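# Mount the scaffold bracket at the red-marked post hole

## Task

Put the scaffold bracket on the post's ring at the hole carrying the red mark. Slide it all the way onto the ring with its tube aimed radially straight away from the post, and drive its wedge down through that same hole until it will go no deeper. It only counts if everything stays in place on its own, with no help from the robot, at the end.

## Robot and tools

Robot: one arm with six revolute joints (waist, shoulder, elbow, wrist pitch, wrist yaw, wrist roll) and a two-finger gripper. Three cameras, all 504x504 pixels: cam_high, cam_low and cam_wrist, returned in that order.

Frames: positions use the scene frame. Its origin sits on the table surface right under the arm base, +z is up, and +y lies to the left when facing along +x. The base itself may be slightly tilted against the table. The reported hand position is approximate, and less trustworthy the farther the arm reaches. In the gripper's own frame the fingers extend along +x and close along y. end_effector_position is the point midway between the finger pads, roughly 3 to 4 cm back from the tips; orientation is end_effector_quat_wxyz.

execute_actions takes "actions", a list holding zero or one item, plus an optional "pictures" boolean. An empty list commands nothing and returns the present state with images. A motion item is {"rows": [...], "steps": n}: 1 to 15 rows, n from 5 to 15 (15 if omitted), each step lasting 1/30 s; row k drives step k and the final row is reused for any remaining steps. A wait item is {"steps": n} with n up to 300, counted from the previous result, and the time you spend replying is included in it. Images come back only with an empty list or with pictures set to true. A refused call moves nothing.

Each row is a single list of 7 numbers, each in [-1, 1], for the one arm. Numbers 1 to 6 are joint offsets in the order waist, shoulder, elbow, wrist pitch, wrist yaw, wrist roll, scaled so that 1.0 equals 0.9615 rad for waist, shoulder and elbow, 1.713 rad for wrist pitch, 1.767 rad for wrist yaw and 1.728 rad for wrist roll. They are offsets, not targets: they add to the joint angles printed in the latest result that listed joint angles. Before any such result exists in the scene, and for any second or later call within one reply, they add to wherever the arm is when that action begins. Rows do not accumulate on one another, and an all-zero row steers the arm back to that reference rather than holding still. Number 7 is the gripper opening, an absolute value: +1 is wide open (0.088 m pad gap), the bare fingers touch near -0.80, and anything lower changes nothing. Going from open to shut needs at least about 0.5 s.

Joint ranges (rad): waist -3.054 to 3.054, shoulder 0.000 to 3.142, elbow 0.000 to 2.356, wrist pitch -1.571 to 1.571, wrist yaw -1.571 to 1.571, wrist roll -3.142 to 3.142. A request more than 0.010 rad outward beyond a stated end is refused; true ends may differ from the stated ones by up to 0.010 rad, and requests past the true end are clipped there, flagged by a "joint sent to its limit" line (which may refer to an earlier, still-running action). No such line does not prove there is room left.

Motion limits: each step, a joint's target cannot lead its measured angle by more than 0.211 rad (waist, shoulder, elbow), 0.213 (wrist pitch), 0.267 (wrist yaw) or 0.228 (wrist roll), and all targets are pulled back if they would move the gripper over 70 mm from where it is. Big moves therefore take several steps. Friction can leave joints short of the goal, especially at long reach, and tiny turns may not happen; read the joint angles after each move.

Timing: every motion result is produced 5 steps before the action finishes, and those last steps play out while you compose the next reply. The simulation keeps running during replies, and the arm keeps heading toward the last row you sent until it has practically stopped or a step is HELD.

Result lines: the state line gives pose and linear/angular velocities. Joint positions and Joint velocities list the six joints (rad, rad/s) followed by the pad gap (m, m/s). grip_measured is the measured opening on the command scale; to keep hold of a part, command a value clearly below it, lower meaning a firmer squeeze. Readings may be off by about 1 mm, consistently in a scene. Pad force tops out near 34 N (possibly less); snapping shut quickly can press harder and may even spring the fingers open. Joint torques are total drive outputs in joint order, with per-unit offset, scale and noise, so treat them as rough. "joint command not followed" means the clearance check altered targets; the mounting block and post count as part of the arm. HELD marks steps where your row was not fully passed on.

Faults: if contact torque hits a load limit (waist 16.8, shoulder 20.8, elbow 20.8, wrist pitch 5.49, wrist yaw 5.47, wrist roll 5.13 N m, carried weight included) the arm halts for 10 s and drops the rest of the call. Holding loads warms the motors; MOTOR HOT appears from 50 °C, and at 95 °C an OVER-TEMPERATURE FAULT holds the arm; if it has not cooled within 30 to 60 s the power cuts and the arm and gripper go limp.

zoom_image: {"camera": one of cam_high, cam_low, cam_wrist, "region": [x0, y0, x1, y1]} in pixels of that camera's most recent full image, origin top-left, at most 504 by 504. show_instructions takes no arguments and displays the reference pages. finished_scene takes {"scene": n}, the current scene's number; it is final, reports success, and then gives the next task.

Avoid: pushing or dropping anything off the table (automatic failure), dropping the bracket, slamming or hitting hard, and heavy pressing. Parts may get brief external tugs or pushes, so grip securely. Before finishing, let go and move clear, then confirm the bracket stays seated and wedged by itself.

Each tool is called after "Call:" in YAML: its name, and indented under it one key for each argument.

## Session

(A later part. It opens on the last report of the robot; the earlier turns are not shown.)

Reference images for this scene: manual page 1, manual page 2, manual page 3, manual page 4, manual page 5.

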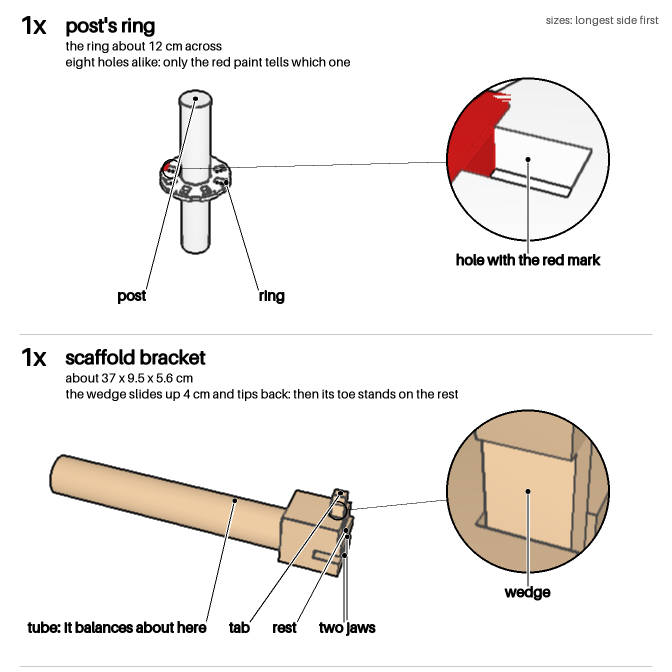

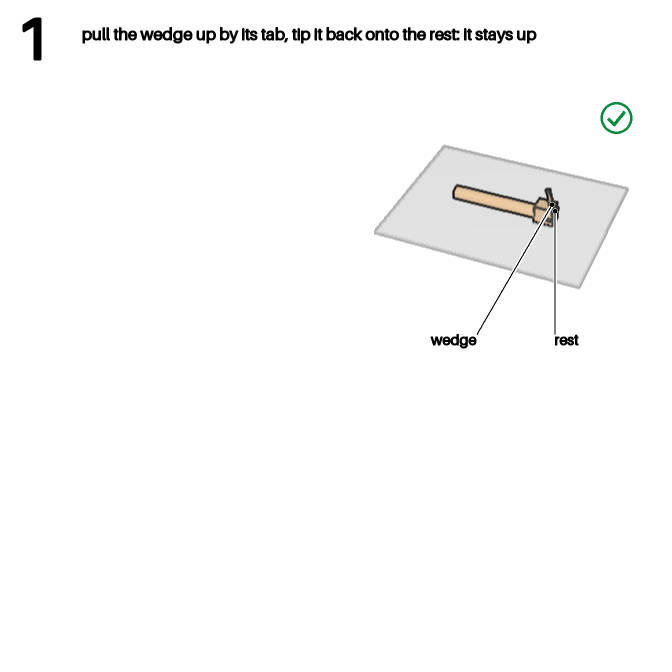

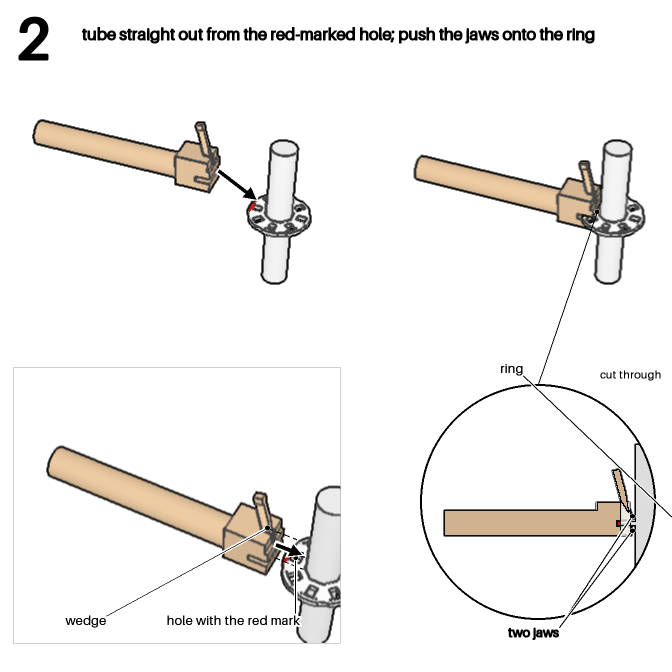

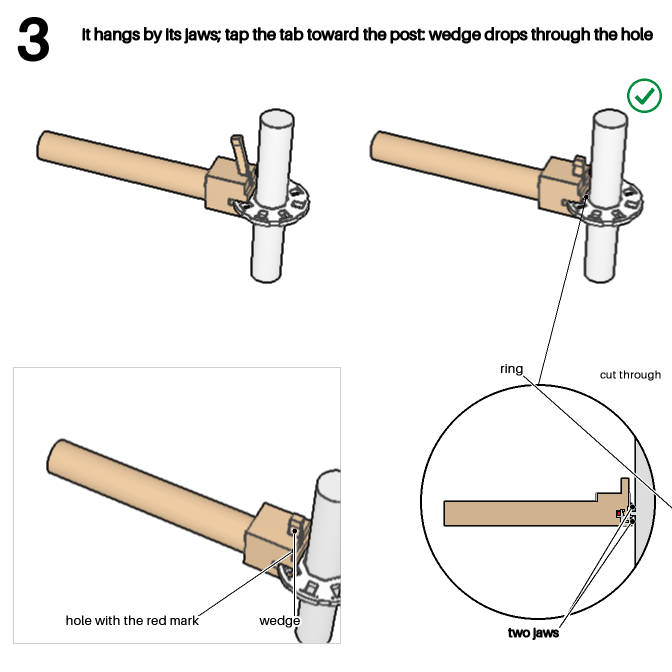

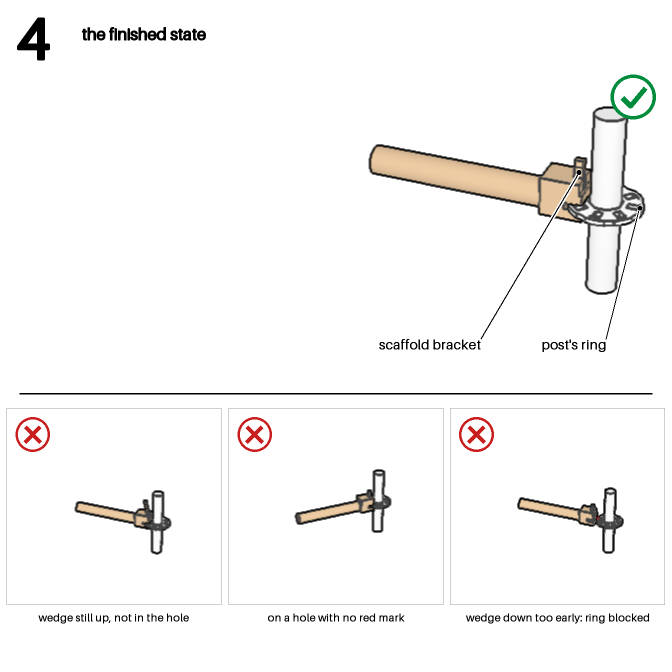

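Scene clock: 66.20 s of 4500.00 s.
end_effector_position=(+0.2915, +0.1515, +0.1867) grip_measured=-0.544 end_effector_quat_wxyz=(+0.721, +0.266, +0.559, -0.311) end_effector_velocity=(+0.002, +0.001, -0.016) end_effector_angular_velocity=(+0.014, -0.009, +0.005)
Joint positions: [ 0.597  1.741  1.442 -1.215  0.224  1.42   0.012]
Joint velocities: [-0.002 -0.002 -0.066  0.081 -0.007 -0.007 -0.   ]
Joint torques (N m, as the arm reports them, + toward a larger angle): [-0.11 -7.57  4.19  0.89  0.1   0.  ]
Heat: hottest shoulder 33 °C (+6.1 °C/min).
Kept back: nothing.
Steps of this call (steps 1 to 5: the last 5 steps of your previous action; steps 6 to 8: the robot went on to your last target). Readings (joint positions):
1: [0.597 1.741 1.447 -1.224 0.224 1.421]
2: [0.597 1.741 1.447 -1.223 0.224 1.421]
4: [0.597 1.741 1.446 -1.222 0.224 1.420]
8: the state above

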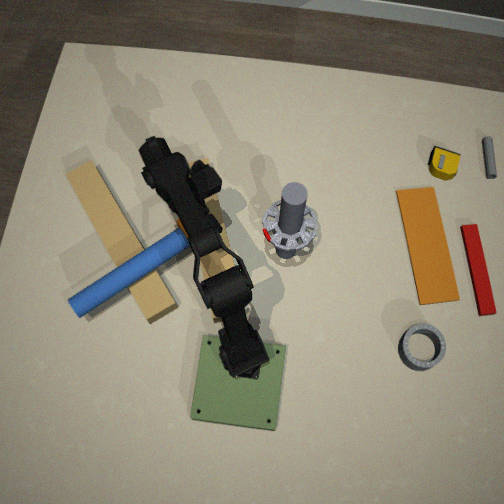

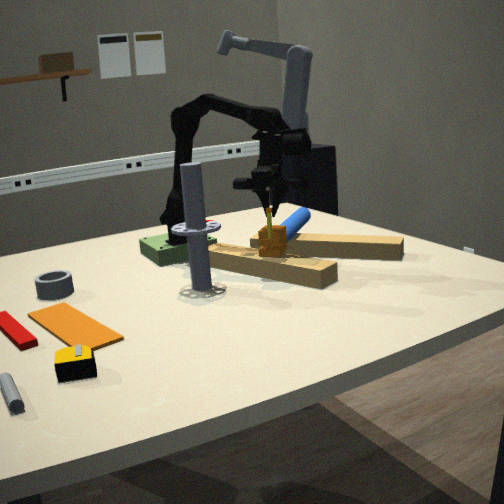

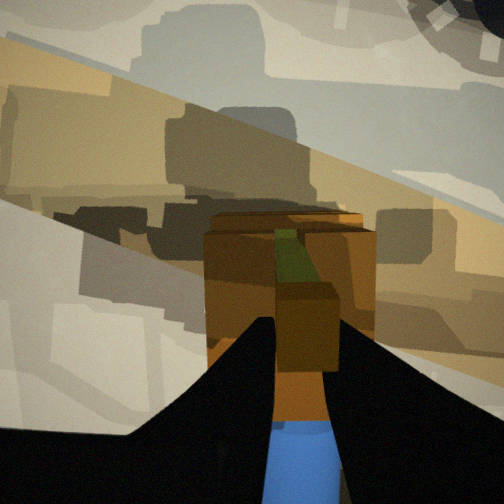

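Call:
execute_actions:
  actions:
    - {"rows":[[0,0,0.006,-0.004,0,0,-0.6],[0,0,0.006,-0.004,0,0,-0.5],[0,0,0.006,-0.004,0,0,-0.4],[0,0,0.006,-0.004,0,0,-0.2],[0,0,0.006,-0.004,0,0,0.0]],"steps":15}

Call:
execute_actions:
  actions:
    - {"steps":8}
  pictures: true

Call:
zoom_image:
  camera: "cam_low"
  region: [200, 170, 320, 290]

Scene clock: 66.73 s of 4500.00 s.
end_effector_position=(+0.2904, +0.1508, +0.1859) grip_measured=-0.049 end_effector_quat_wxyz=(+0.720, +0.264, +0.561, -0.313) end_effector_velocity=(-0.002, -0.001, -0.000) end_effector_angular_velocity=(+0.001, +0.011, +0.005)
Joint positions: [ 0.597  1.741  1.439 -1.218  0.224  1.42   0.037]
Joint velocities: [-0.002 -0.002 -0.002 -0.007 -0.007 -0.007  0.024]
Joint torques (N m, as the arm reports them, + toward a larger angle): [-0.06 -7.69  5.36  0.38  0.15 -0.01]
Heat: hottest shoulder 33 °C (+6.0 °C/min).
Steps of this call (steps 1 to 6: the robot went on to your last target; steps 7 to 16: the first 10 steps of this action). Readings (joint positions):
7: [0.597 1.741 1.439 -1.212 0.224 1.420]
8: [0.597 1.741 1.439 -1.212 0.224 1.420]
10: [0.597 1.741 1.439 -1.215 0.224 1.420]
14: [0.597 1.741 1.439 -1.218 0.224 1.420]
16: the state above

Scene clock: 67.00 s of 4500.00 s.
end_effector_position=(+0.2904, +0.1508, +0.1860) grip_measured=-0.003 end_effector_quat_wxyz=(+0.720, +0.264, +0.561, -0.313) end_effector_velocity=(-0.005, -0.001, -0.000) end_effector_angular_velocity=(-0.007, +0.024, +0.010)
Joint positions: [ 0.597  1.741  1.439 -1.219  0.224  1.42   0.039]
Joint velocities: [ 0.002 -0.002 -0.002 -0.022 -0.007 -0.007  0.001]
Joint torques (N m, as the arm reports them, + toward a larger angle): [-0.11 -7.77  5.42  0.37  0.16  0.  ]
Heat: hottest shoulder 33 °C (+6.0 °C/min).
Kept back: nothing.
Steps of this call (steps 1 to 5: the last 5 steps of your previous action; steps 6 to 8: the robot went on to your last target). Readings (joint positions):
1: [0.597 1.741 1.439 -1.218 0.224 1.420]
2: [0.597 1.741 1.439 -1.218 0.224 1.420]
4: [0.597 1.741 1.439 -1.219 0.224 1.420]
8: the state above

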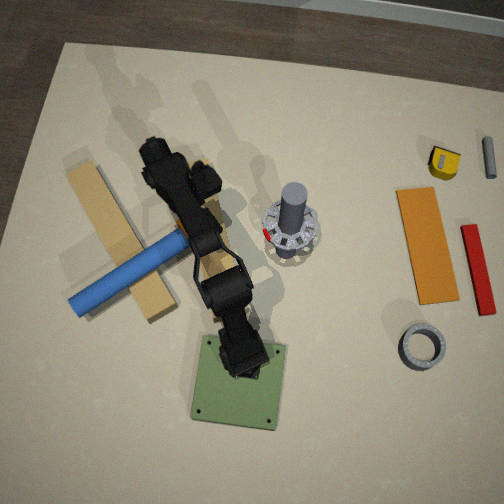

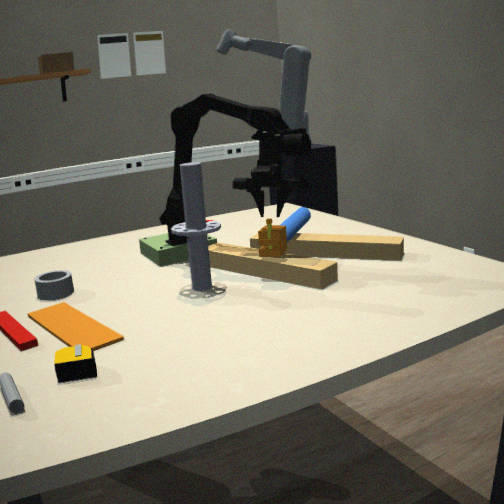

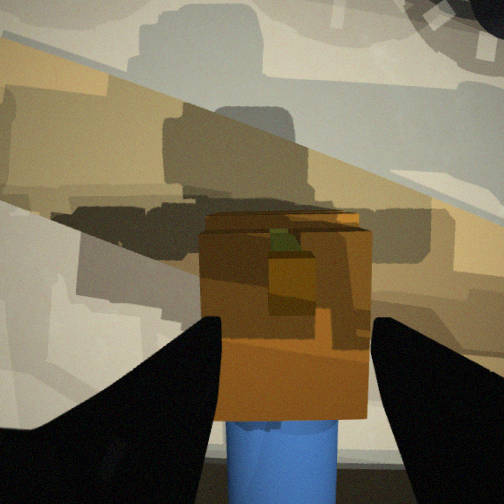

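Region (200, 170, 320, 290) of cam_low's 504x504 image, scaled by 4.200, with more detail than that image has.

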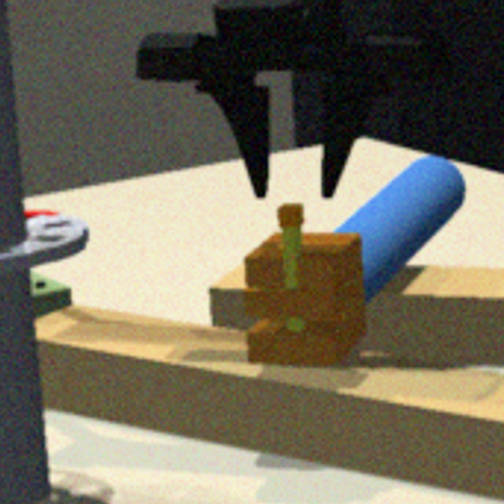

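Call:
execute_actions:
  actions:
    - {"rows":[[-0.03,0.015,0.015,-0.007,-0.03,-0.016,0.0],[-0.06,0.03,0.03,-0.014,-0.064,-0.032,0.0],[-0.09,0.046,0.042,-0.02,-0.095,-0.047,0.0],[-0.118,0.062,0.054,-0.027,-0.127,-0.063,0.0]],"steps":15}

Call:
execute_actions:
  actions:
    - {"steps":12}
  pictures: true

Call:
zoom_image:
  camera: "cam_low"
  region: [200, 170, 320, 290]

Scene clock: 68.20 s of 4500.00 s.
end_effector_position=(+0.2934, +0.1453, +0.1767) grip_measured=+0.000 end_effector_quat_wxyz=(+0.651, +0.292, +0.636, -0.293) end_effector_velocity=(-0.011, +0.017, -0.007) end_effector_angular_velocity=(+0.118, +0.107, +0.060)
Joint positions: [ 0.483  1.791  1.48  -1.26   0.016  1.319  0.039]
Joint velocities: [-0.007  0.027  0.007 -0.022 -0.154 -0.066 -0.   ]
Joint torques (N m, as the arm reports them, + toward a larger angle): [ 0.21 -7.22  5.54  0.29 -0.19 -0.06]
Heat: hottest shoulder 33 °C (+6.1 °C/min).
Steps of this call (steps 1 to 15: the robot went on to your last target; steps 16 to 26: nothing new was sent; steps 27 to 36: the first 10 steps of this action). Readings (joint positions):
27: [0.595 1.741 1.441 -1.221 0.214 1.415]
28: [0.587 1.744 1.445 -1.227 0.187 1.402]
30: [0.552 1.759 1.462 -1.242 0.107 1.365]
34: [0.489 1.787 1.479 -1.257 0.029 1.325]
36: the state above

Scene clock: 68.60 s of 4500.00 s.
end_effector_position=(+0.2931, +0.1472, +0.1775) grip_measured=+0.000 end_effector_quat_wxyz=(+0.649, +0.293, +0.640, -0.288) end_effector_velocity=(-0.002, -0.001, +0.000) end_effector_angular_velocity=(+0.003, +0.010, -0.010)
Joint positions: [ 0.483  1.792  1.484 -1.262  0.003  1.313  0.039]
Joint velocities: [-0.002 -0.002 -0.002 -0.007 -0.007  0.007 -0.   ]
Joint torques (N m, as the arm reports them, + toward a larger angle): [-0.06 -7.08  5.33  0.28 -0.16 -0.08]
Heat: hottest shoulder 33 °C (+6.0 °C/min).
Kept back: nothing.
Steps of this call (steps 1 to 5: the last 5 steps of your previous action; steps 6 to 12: the robot went on to your last target). Readings (joint positions):
1: [0.483 1.792 1.480 -1.260 0.011 1.317]
2: [0.483 1.792 1.481 -1.261 0.008 1.316]
4: [0.483 1.792 1.483 -1.261 0.006 1.315]
8: [0.483 1.792 1.484 -1.262 0.004 1.314]
12: the state above

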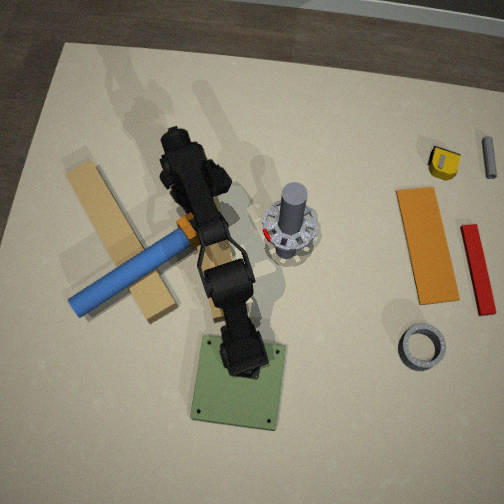

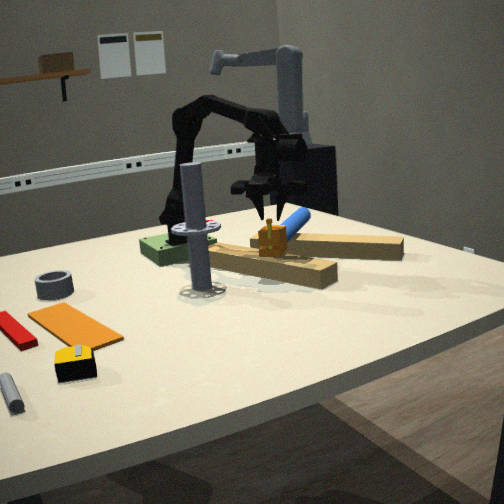

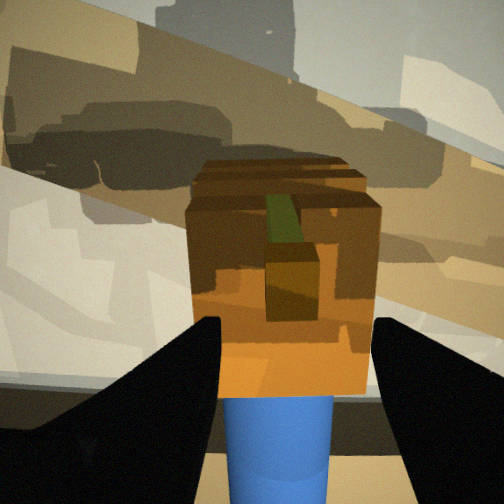

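Region (200, 170, 320, 290) of cam_low's 504x504 image, scaled by 4.200, with more detail than that image has.

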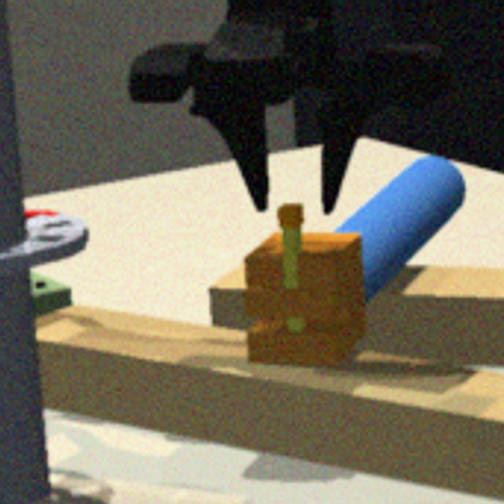

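Call:
execute_actions:
  actions:
    - {"rows":[[-0.012,0.022,-0.057,0.035,0,-0.006,0.0],[-0.012,0.022,-0.057,0.035,0,-0.006,0.0],[-0.012,0.022,-0.057,0.035,0,-0.006,0.0],[-0.012,0.022,-0.057,0.035,0,-0.006,0.0],[-0.012,0.022,-0.057,0.035,0,-0.006,0.0],[-0.012,0.022,-0.057,0.035,0,-0.006,0.0],[-0.012,0.022,-0.057,0.035,0,-0.006,0.0],[-0.012,0.022,-0.057,0.035,0,-0.006,0.0],[-0.012,0.022,-0.057,0.035,0,-0.006,0.0],[-0.012,0.022,-0.057,0.035,0,-0.006,-0.3],[-0.012,0.022,-0.057,0.035,0,-0.006,-0.5],[-0.012,0.022,-0.057,0.035,0,-0.006,-0.7],[-0.012,0.022,-0.057,0.035,0,-0.006,-0.85]],"steps":15}

Call:
execute_actions:
  actions:
    - {"steps":10}
  pictures: true

Call:
zoom_image:
  camera: "cam_low"
  region: [200, 170, 320, 290]

Scene clock: 69.63 s of 4500.00 s.
end_effector_position=(+0.2953, +0.1449, +0.1607) grip_measured=-0.028 end_effector_quat_wxyz=(+0.647, +0.292, +0.642, -0.290) end_effector_velocity=(+0.006, +0.004, +0.000) end_effector_angular_velocity=(+0.023, -0.030, +0.005)
Joint positions: [ 0.474  1.808  1.436 -1.207  0.003  1.305  0.038]
Joint velocities: [-0.002 -0.002 -0.002  0.037 -0.007 -0.007 -0.11 ]
Joint torques (N m, as the arm reports them, + toward a larger angle): [-0.29 -7.49  3.87  0.69 -0.01 -0.06]
Heat: hottest shoulder 33 °C (+6.0 °C/min).
Steps of this call (steps 1 to 21: the robot went on to your last target; steps 22 to 31: the first 10 steps of this action). Readings (joint positions):
22: [0.483 1.793 1.478 -1.254 0.003 1.312]
23: [0.482 1.793 1.469 -1.237 0.003 1.310]
25: [0.477 1.799 1.454 -1.219 0.003 1.307]
29: [0.474 1.808 1.437 -1.209 0.003 1.306]
31: the state above

Scene clock: 69.97 s of 4500.00 s.
end_effector_position=(+0.2962, +0.1455, +0.1606) grip_measured=-0.545 end_effector_quat_wxyz=(+0.648, +0.293, +0.641, -0.289) end_effector_velocity=(-0.005, -0.002, +0.000) end_effector_angular_velocity=(-0.003, +0.023, +0.005)
Joint positions: [ 0.474  1.808  1.436 -1.202  0.003  1.305  0.012]
Joint velocities: [-0.002 -0.002 -0.002 -0.022 -0.007 -0.007 -0.   ]
Joint torques (N m, as the arm reports them, + toward a larger angle): [-0.32 -7.51  3.92  0.49  0.01 -0.05]
Heat: hottest shoulder 33 °C (+6.0 °C/min).
Kept back: nothing.
Steps of this call (steps 1 to 5: the last 5 steps of your previous action; steps 6 to 10: the robot went on to your last target). Readings (joint positions):
1: [0.474 1.808 1.436 -1.206 0.003 1.305]
2: [0.474 1.808 1.436 -1.205 0.003 1.305]
4: [0.474 1.808 1.436 -1.202 0.003 1.305]
8: [0.474 1.808 1.436 -1.202 0.003 1.305]
10: the state above

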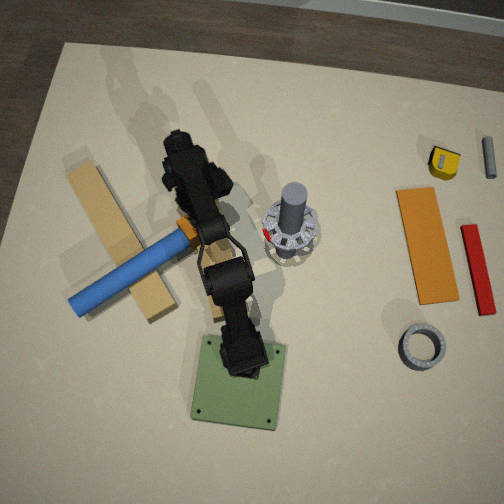

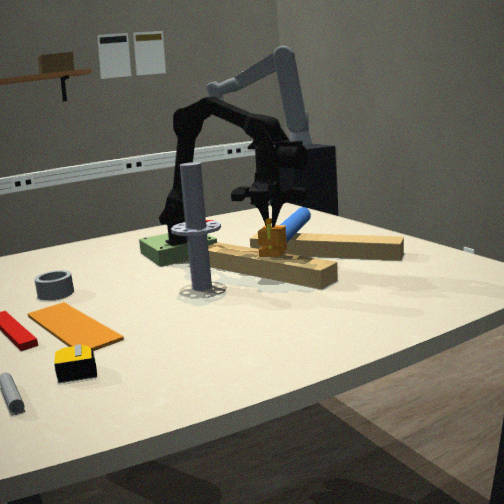

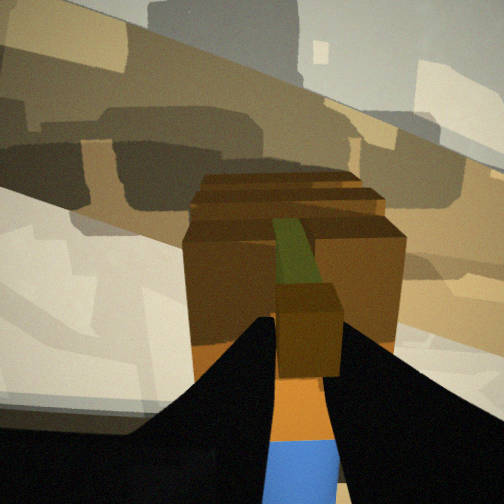

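Region (200, 170, 320, 290) of cam_low's 504x504 image, scaled by 4.200, with more detail than that image has.

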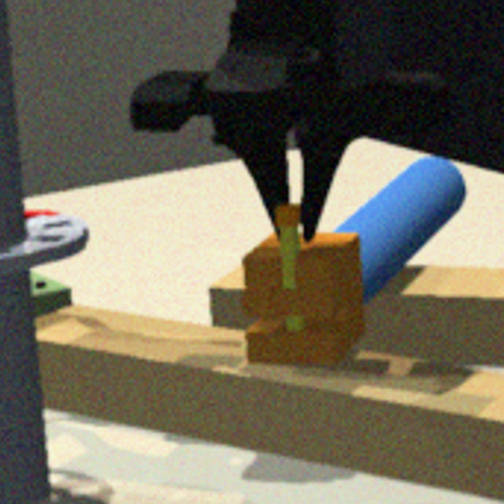

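Call:
execute_actions:
  actions:
    - {"rows":[[0,0,0.02,-0.011,0,0,-0.85],[0,0,0.04,-0.022,0,0,-0.85],[0,0,0.06,-0.033,0,0,-0.85],[0,0,0.08,-0.044,0,0,-0.85],[0,0,0.10,-0.055,0,0,-0.85],[0,0,0.12,-0.066,0,0,-0.85],[0,0,0.14,-0.077,0,0,-0.85],[0,0,0.16,-0.088,0,0,-0.85],[0,-0.003,0.175,-0.096,0,0,-0.85]],"steps":15}

Call:
execute_actions:
  actions:
    - {"steps":10}
  pictures: true

Call:
zoom_image:
  camera: "cam_low"
  region: [200, 170, 320, 290]

Scene clock: 70.63 s of 4500.00 s.
end_effector_position=(+0.2961, +0.1453, +0.1929) grip_measured=-0.545 end_effector_quat_wxyz=(+0.645, +0.290, +0.643, -0.292) end_effector_velocity=(+0.006, +0.003, +0.093) end_effector_angular_velocity=(+0.023, -0.030, +0.034)
Joint positions: [ 0.474  1.809  1.566 -1.341  0.003  1.305  0.012]
Joint velocities: [-0.002 -0.002  0.364 -0.33  -0.007 -0.037 -0.   ]
Joint torques (N m, as the arm reports them, + toward a larger angle): [-0.05 -8.61  5.42  0.63 -0.01  0.01]
Heat: hottest shoulder 33 °C (+5.0 °C/min).
Steps of this call (steps 1 to 10: the robot went on to your last target; steps 11 to 20: the first 10 steps of this action). Readings (joint positions):
11: [0.474 1.808 1.437 -1.202 0.003 1.305]
12: [0.474 1.808 1.442 -1.207 0.003 1.305]
14: [0.474 1.809 1.465 -1.233 0.003 1.306]
18: [0.474 1.809 1.534 -1.309 0.003 1.306]
20: the state above

Scene clock: 70.97 s of 4500.00 s.
end_effector_position=(+0.2964, +0.1455, +0.1998) grip_measured=-0.545 end_effector_quat_wxyz=(+0.646, +0.290, +0.643, -0.290) end_effector_velocity=(-0.002, -0.003, +0.003) end_effector_angular_velocity=(-0.012, +0.008, +0.005)
Joint positions: [ 0.474  1.809  1.593 -1.365  0.003  1.303  0.012]
Joint velocities: [-0.002 -0.002  0.007 -0.022  0.007 -0.007  0.   ]
Joint torques (N m, as the arm reports them, + toward a larger angle): [ 0.   -8.64  5.39  0.48 -0.02  0.03]
Heat: hottest shoulder 33 °C (+5.0 °C/min).
Kept back: nothing.
Steps of this call (steps 1 to 5: the last 5 steps of your previous action; steps 6 to 10: the robot went on to your last target). Readings (joint positions):
1: [0.474 1.809 1.576 -1.350 0.003 1.304]
2: [0.474 1.809 1.583 -1.357 0.003 1.304]
4: [0.474 1.809 1.589 -1.361 0.003 1.303]
8: [0.474 1.809 1.592 -1.365 0.003 1.303]
10: the state above

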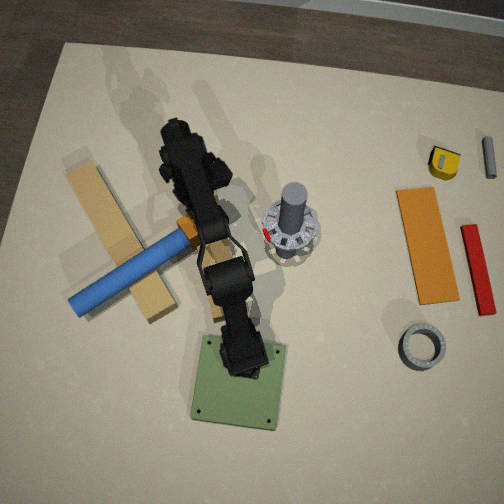

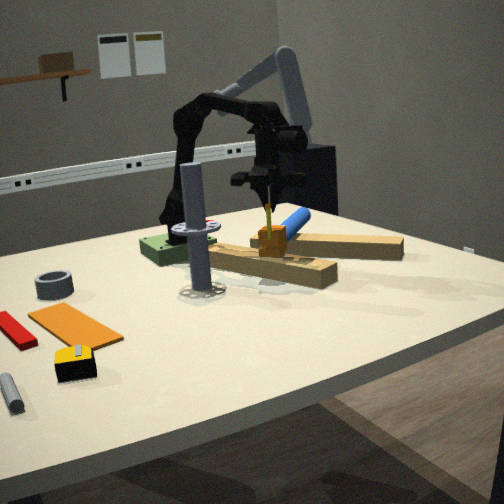

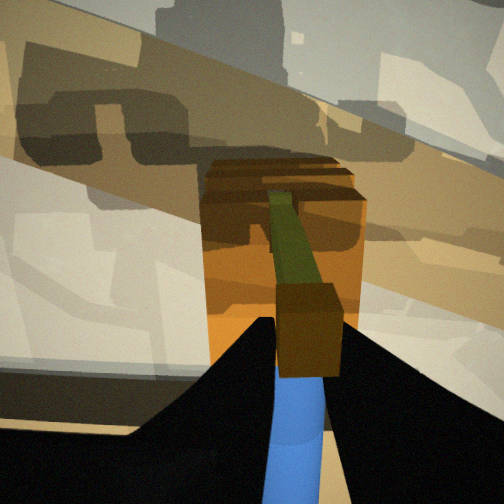

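Region (200, 170, 320, 290) of cam_low's 504x504 image, scaled by 4.200, with more detail than that image has.

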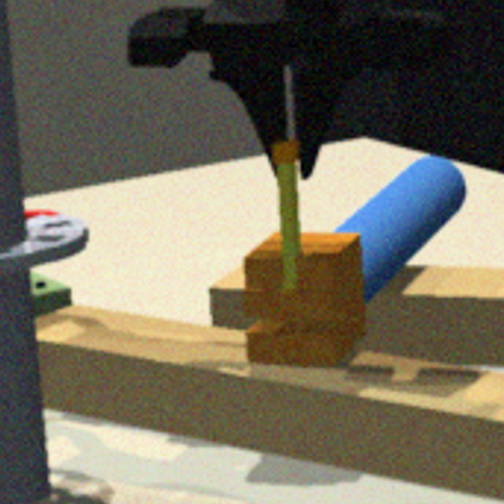

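Call:
execute_actions:
  actions:
    - {"rows":[[0,0,0.02,-0.011,0,0,-0.85],[0,0,0.04,-0.022,0,0,-0.85],[0,-0.003,0.052,-0.026,0,0,-0.85]],"steps":12}

Call:
execute_actions:
  actions:
    - {"steps":10}
  pictures: true

Call:
zoom_image:
  camera: "cam_low"
  region: [200, 170, 320, 290]

Scene clock: 71.33 s of 4500.00 s.
end_effector_position=(+0.2953, +0.1455, +0.2082) grip_measured=-0.545 end_effector_quat_wxyz=(+0.645, +0.291, +0.644, -0.291) end_effector_velocity=(+0.003, +0.002, +0.011) end_effector_angular_velocity=(+0.016, -0.016, +0.020)
Joint positions: [ 0.474  1.809  1.626 -1.401 -0.     1.306  0.012]
Joint velocities: [-0.002 -0.002  0.042 -0.022 -0.007 -0.022 -0.   ]
Joint torques (N m, as the arm reports them, + toward a larger angle): [-0.08 -8.56  5.71  0.16  0.1  -0.07]
Heat: hottest shoulder 33 °C (+5.1 °C/min).
Steps of this call (steps 1 to 4: the robot went on to your last target; steps 5 to 11: the first 7 steps of this action). Readings (joint positions):
5: [0.474 1.809 1.594 -1.366 0.003 1.303]
6: [0.474 1.809 1.600 -1.371 0.003 1.304]
8: [0.474 1.809 1.614 -1.389 -0.000 1.306]
11: the state above

Scene clock: 71.67 s of 4500.00 s.
end_effector_position=(+0.2950, +0.1454, +0.2087) grip_measured=-0.545 end_effector_quat_wxyz=(+0.644, +0.291, +0.644, -0.292) end_effector_velocity=(-0.005, -0.002, -0.001) end_effector_angular_velocity=(-0.005, +0.027, +0.005)
Joint positions: [ 0.474  1.809  1.628 -1.404 -0.     1.306  0.012]
Joint velocities: [-0.002  0.002 -0.002 -0.022 -0.007 -0.007  0.   ]
Joint torques (N m, as the arm reports them, + toward a larger angle): [-0.06 -8.52  5.89  0.07  0.1  -0.09]
Heat: hottest shoulder 33 °C (+5.0 °C/min).
Kept back: nothing.
Steps of this call (steps 1 to 5: the last 5 steps of your previous action; steps 6 to 10: the robot went on to your last target). Readings (joint positions):
1: [0.474 1.809 1.627 -1.401 -0.000 1.306]
2: [0.474 1.809 1.627 -1.401 -0.000 1.306]
4: [0.474 1.809 1.627 -1.402 -0.000 1.306]
8: [0.474 1.809 1.628 -1.404 -0.000 1.306]
10: the state above

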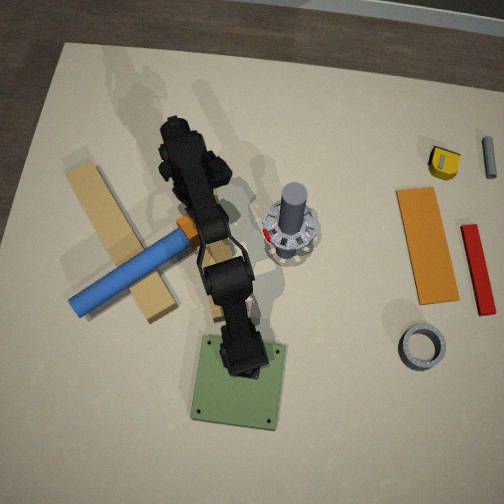

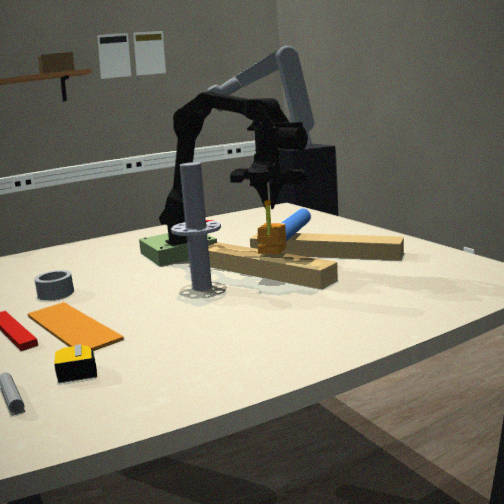

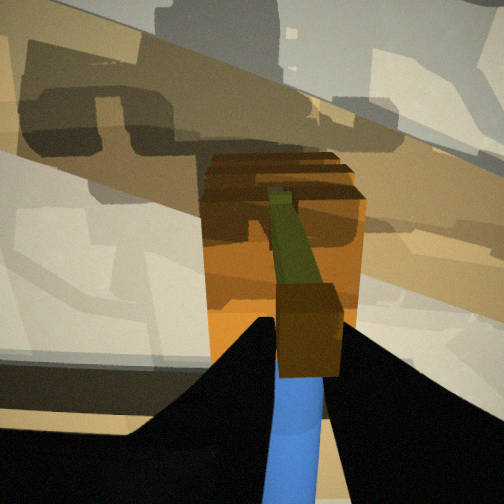

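Region (200, 170, 320, 290) of cam_low's 504x504 image, scaled by 4.200, with more detail than that image has.

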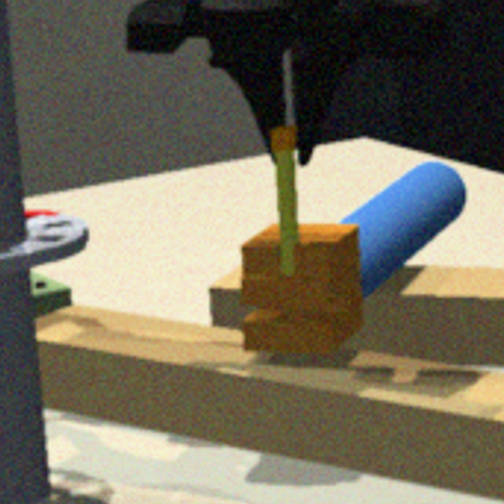

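Call:
execute_actions:
  actions:
    - {"rows":[[0,0,-0.01,0.006,0,0,-0.85],[0,0,-0.018,0.011,0,0,-0.85],[0.015,-0.007,-0.027,0.017,0.013,0.009,-0.85],[0.03,-0.014,-0.036,0.023,0.026,0.017,-0.85],[0.045,-0.021,-0.045,0.029,0.039,0.026,-0.85],[0.06,-0.028,-0.054,0.035,0.052,0.034,-0.85],[0.077,-0.036,-0.064,0.041,0.064,0.043,-0.85]],"steps":15}

Call:
execute_actions:
  actions:
    - {"steps":10}
  pictures: true

Call:
zoom_image:
  camera: "cam_low"
  region: [200, 170, 320, 290]

Scene clock: 72.33 s of 4500.00 s.
end_effector_position=(+0.2928, +0.1521, +0.2003) grip_measured=-0.546 end_effector_quat_wxyz=(+0.676, +0.273, +0.613, -0.305) end_effector_velocity=(-0.016, +0.020, +0.019) end_effector_angular_velocity=(-0.072, -0.156, +0.101)
Joint positions: [ 0.54   1.795  1.574 -1.347  0.098  1.365  0.012]
Joint velocities: [ 0.139 -0.1   -0.056  0.051  0.139  0.037 -0.   ]
Joint torques (N m, as the arm reports them, + toward a larger angle): [-0.31 -9.63  4.25  0.9   0.11  0.23]
Heat: hottest shoulder 33 °C (+5.1 °C/min).
Steps of this call (steps 1 to 10: the robot went on to your last target; steps 11 to 20: the first 10 steps of this action). Readings (joint positions):
11: [0.474 1.809 1.628 -1.405 -0.000 1.306]
12: [0.474 1.809 1.626 -1.403 -0.000 1.305]
14: [0.479 1.809 1.616 -1.392 0.010 1.311]
18: [0.524 1.802 1.581 -1.356 0.079 1.357]
20: the state above

Scene clock: 72.67 s of 4500.00 s.
end_effector_position=(+0.2922, +0.1525, +0.2002) grip_measured=-0.546 end_effector_quat_wxyz=(+0.680, +0.274, +0.608, -0.306) end_effector_velocity=(-0.001, -0.001, +0.001) end_effector_angular_velocity=(-0.009, +0.000, +0.024)
Joint positions: [ 0.546  1.789  1.567 -1.34   0.108  1.374  0.012]
Joint velocities: [ 0.002 -0.002  0.002 -0.007  0.007 -0.022 -0.   ]
Joint torques (N m, as the arm reports them, + toward a larger angle): [ 0.16 -9.88  4.57  0.97  0.29  0.16]
Heat: hottest shoulder 33 °C (+5.0 °C/min).
Kept back: nothing.
Steps of this call (steps 1 to 5: the last 5 steps of your previous action; steps 6 to 10: the robot went on to your last target). Readings (joint positions):
1: [0.543 1.792 1.573 -1.345 0.101 1.367]
2: [0.545 1.791 1.572 -1.344 0.103 1.368]
4: [0.546 1.789 1.570 -1.342 0.106 1.371]
8: [0.546 1.789 1.567 -1.341 0.107 1.374]
10: the state above

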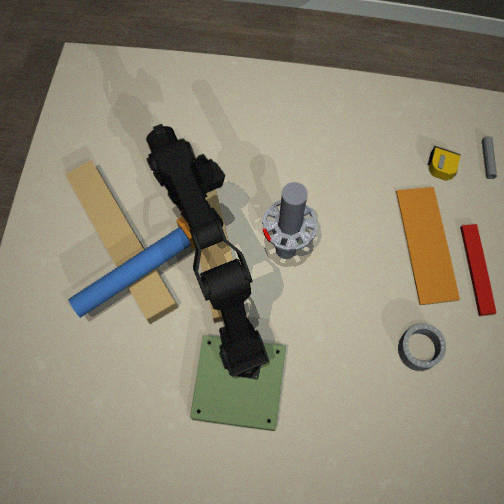

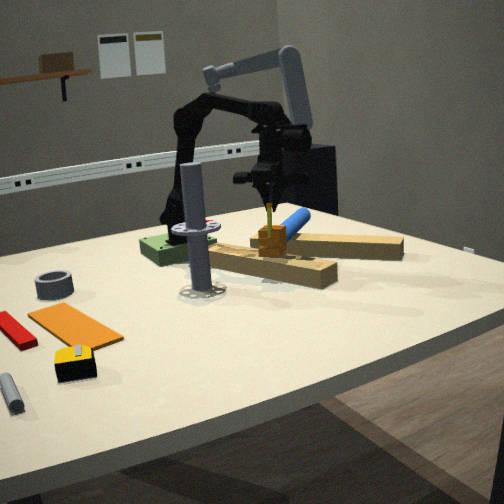

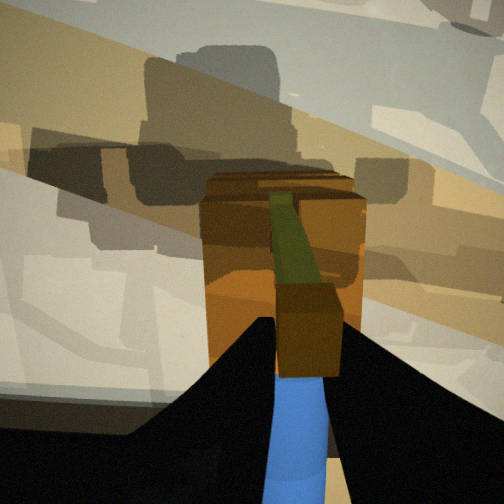

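Region (200, 170, 320, 290) of cam_low's 504x504 image, scaled by 4.200, with more detail than that image has.

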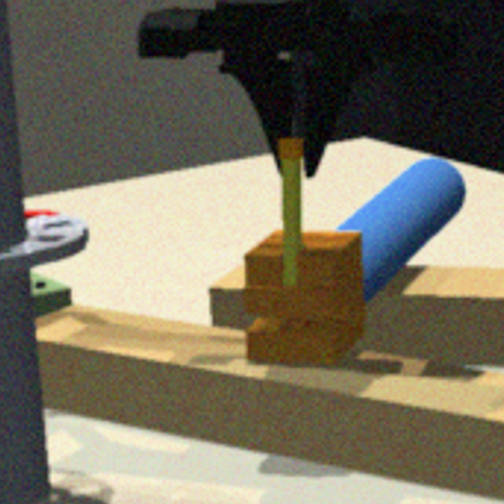

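Call:
execute_actions:
  actions:
    - {"rows":[[0,0,0.012,-0.006,0,0,-0.85],[0.0,0,0.012,-0.006,0,0,-0.85],[0.015,-0.006,0.004,0.0,0.013,0.009,-0.85],[0.03,-0.012,-0.004,0.006,0.026,0.017,-0.85],[0.045,-0.018,-0.012,0.012,0.039,0.026,-0.85],[0.06,-0.024,-0.02,0.018,0.052,0.034,-0.85],[0.077,-0.03,-0.028,0.024,0.064,0.043,-0.85]],"steps":15}

Call:
execute_actions:
  actions:
    - {"steps":10}
  pictures: true

Call:
zoom_image:
  camera: "cam_low"
  region: [200, 170, 320, 290]

Scene clock: 73.33 s of 4500.00 s.
end_effector_position=(+0.2901, +0.1603, +0.1992) grip_measured=-0.546 end_effector_quat_wxyz=(+0.710, +0.259, +0.574, -0.315) end_effector_velocity=(-0.013, +0.025, +0.005) end_effector_angular_velocity=(-0.055, -0.113, +0.052)
Joint positions: [ 0.612  1.781  1.544 -1.312  0.203  1.432  0.012]
Joint velocities: [ 0.134 -0.042 -0.046  0.051  0.11   0.081 -0.   ]
Joint torques (N m, as the arm reports them, + toward a larger angle): [ -0.33 -10.15   4.59   1.01   0.34   0.22]
Heat: hottest shoulder 33 °C (+5.1 °C/min).
Steps of this call (steps 1 to 10: the robot went on to your last target; steps 11 to 20: the first 10 steps of this action). Readings (joint positions):
11: [0.546 1.789 1.567 -1.339 0.108 1.375]
12: [0.546 1.789 1.567 -1.339 0.108 1.375]
14: [0.551 1.789 1.566 -1.340 0.116 1.383]
18: [0.596 1.784 1.549 -1.320 0.185 1.421]
20: the state above

Scene clock: 73.67 s of 4500.00 s.
end_effector_position=(+0.2894, +0.1614, +0.1996) grip_measured=-0.546 end_effector_quat_wxyz=(+0.713, +0.260, +0.570, -0.315) end_effector_velocity=(+0.002, -0.001, +0.000) end_effector_angular_velocity=(-0.005, -0.007, +0.019)
Joint positions: [ 0.62   1.777  1.539 -1.307  0.211  1.441  0.012]
Joint velocities: [-0.002 -0.002 -0.002  0.007  0.007 -0.022 -0.   ]
Joint torques (N m, as the arm reports them, + toward a larger angle): [-0.02 -9.96  4.69  1.08  0.53  0.22]
Heat: hottest shoulder 33 °C (+5.0 °C/min).
Kept back: nothing.
Steps of this call (steps 1 to 5: the last 5 steps of your previous action; steps 6 to 10: the robot went on to your last target). Readings (joint positions):
1: [0.615 1.780 1.543 -1.310 0.206 1.434]
2: [0.617 1.779 1.542 -1.310 0.207 1.436]
4: [0.619 1.777 1.541 -1.309 0.209 1.439]
8: [0.619 1.777 1.539 -1.307 0.211 1.441]
10: the state above

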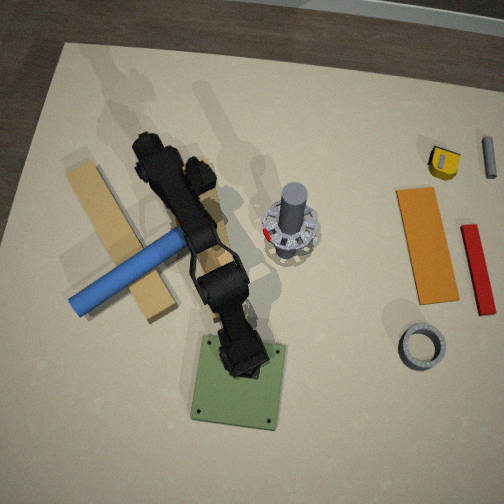

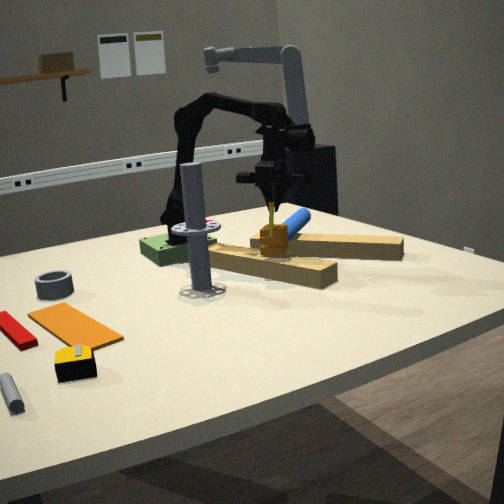

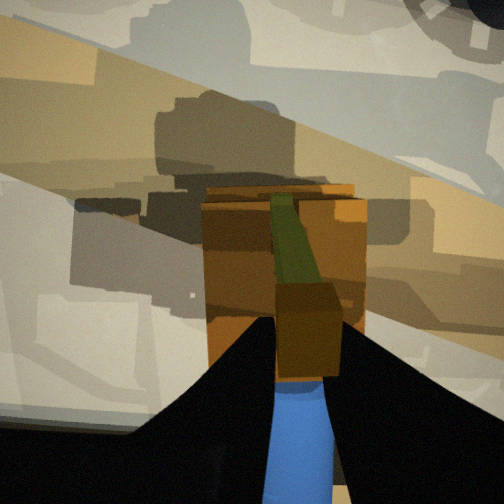

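Region (200, 170, 320, 290) of cam_low's 504x504 image, scaled by 4.200, with more detail than that image has.

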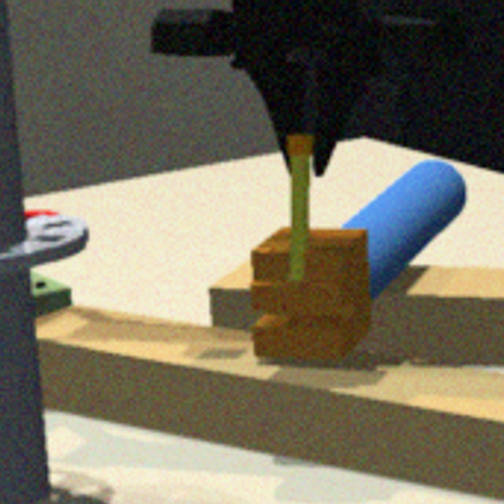

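Call:
execute_actions:
  actions:
    - {"rows":[[0,0,-0.01,0.006,0,0,-0.85],[0,0,-0.02,0.012,0,0,-0.85]],"steps":10}

Call:
execute_actions:
  actions:
    - {"steps":8}
  pictures: true

Call:
zoom_image:
  camera: "cam_low"
  region: [200, 170, 320, 290]

Call:
zoom_image:
  camera: "cam_high"
  region: [130, 150, 250, 270]

Scene clock: 74.17 s of 4500.00 s.
end_effector_position=(+0.2901, +0.1613, +0.1963) grip_measured=-0.546 end_effector_quat_wxyz=(+0.714, +0.260, +0.569, -0.315) end_effector_velocity=(-0.001, -0.007, -0.021) end_effector_angular_velocity=(-0.027, +0.025, +0.009)
Joint positions: [ 0.619  1.777  1.526 -1.292  0.214  1.442  0.012]
Joint velocities: [-0.012  0.007 -0.076  0.051  0.007 -0.022  0.   ]
Joint torques (N m, as the arm reports them, + toward a larger angle): [ 0.   -8.16  4.54  0.68  0.1   0.01]
Heat: hottest shoulder 33 °C (+5.1 °C/min).
Steps of this call (steps 1 to 10: the robot went on to your last target; steps 11 to 15: the first 5 steps of this action). Readings (joint positions):
11: [0.620 1.777 1.538 -1.305 0.212 1.442]
12: [0.620 1.777 1.535 -1.302 0.213 1.442]
14: [0.619 1.777 1.528 -1.295 0.214 1.442]
15: the state above

Scene clock: 74.43 s of 4500.00 s.
end_effector_position=(+0.2900, +0.1611, +0.1956) grip_measured=-0.546 end_effector_quat_wxyz=(+0.714, +0.260, +0.569, -0.316) end_effector_velocity=(-0.003, -0.002, -0.001) end_effector_angular_velocity=(-0.002, +0.015, +0.005)
Joint positions: [ 0.619  1.777  1.523 -1.29   0.213  1.442  0.012]
Joint velocities: [-0.002 -0.002 -0.007 -0.007 -0.007 -0.007 -0.   ]
Joint torques (N m, as the arm reports them, + toward a larger angle): [-0.01 -8.04  4.4   0.77  0.08 -0.04]
Heat: hottest shoulder 33 °C (+5.0 °C/min).
Kept back: nothing.
Steps of this call (steps 1 to 5: the last 5 steps of your previous action; steps 6 to 8: the robot went on to your last target). Readings (joint positions):
1: [0.619 1.777 1.525 -1.291 0.214 1.442]
2: [0.619 1.777 1.524 -1.290 0.214 1.442]
4: [0.619 1.777 1.523 -1.290 0.213 1.442]
8: the state above

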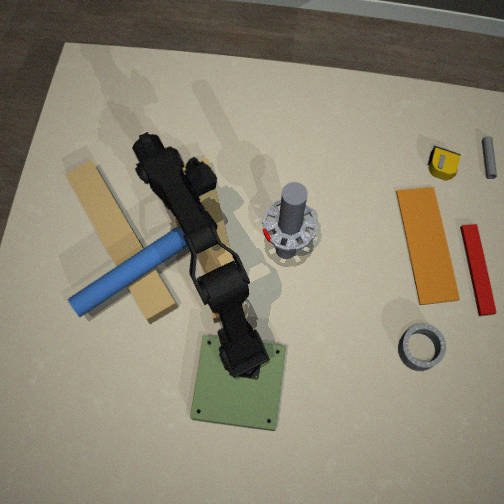

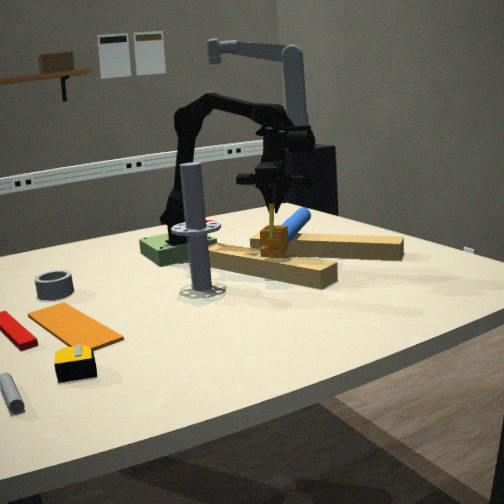

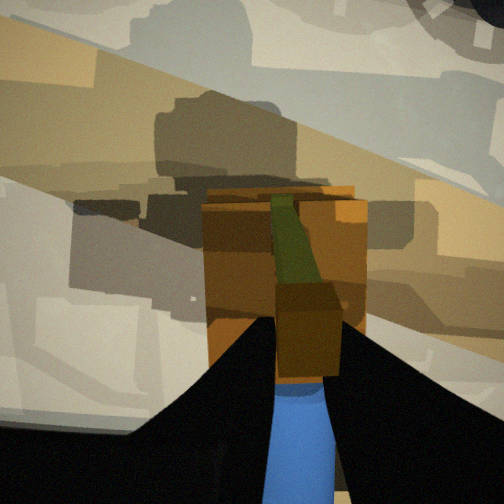

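Region (200, 170, 320, 290) of cam_low's 504x504 image, scaled by 4.200, with more detail than that image has.

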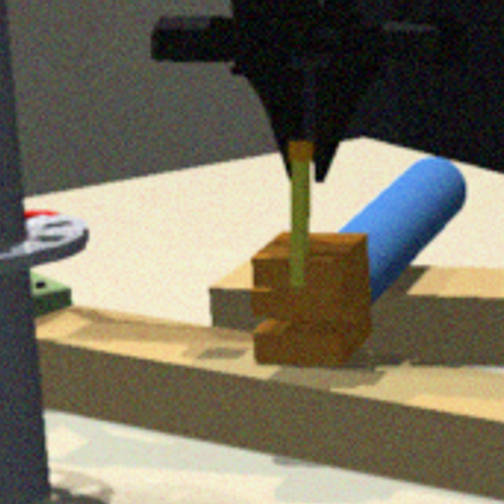

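Region (130, 150, 250, 270) of cam_high's 504x504 image, scaled by 4.200, with more detail than that image has.

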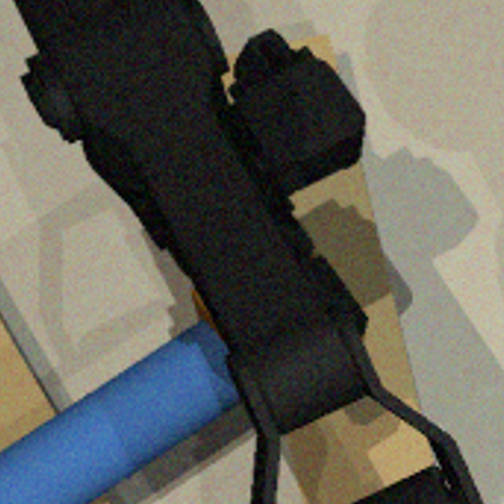

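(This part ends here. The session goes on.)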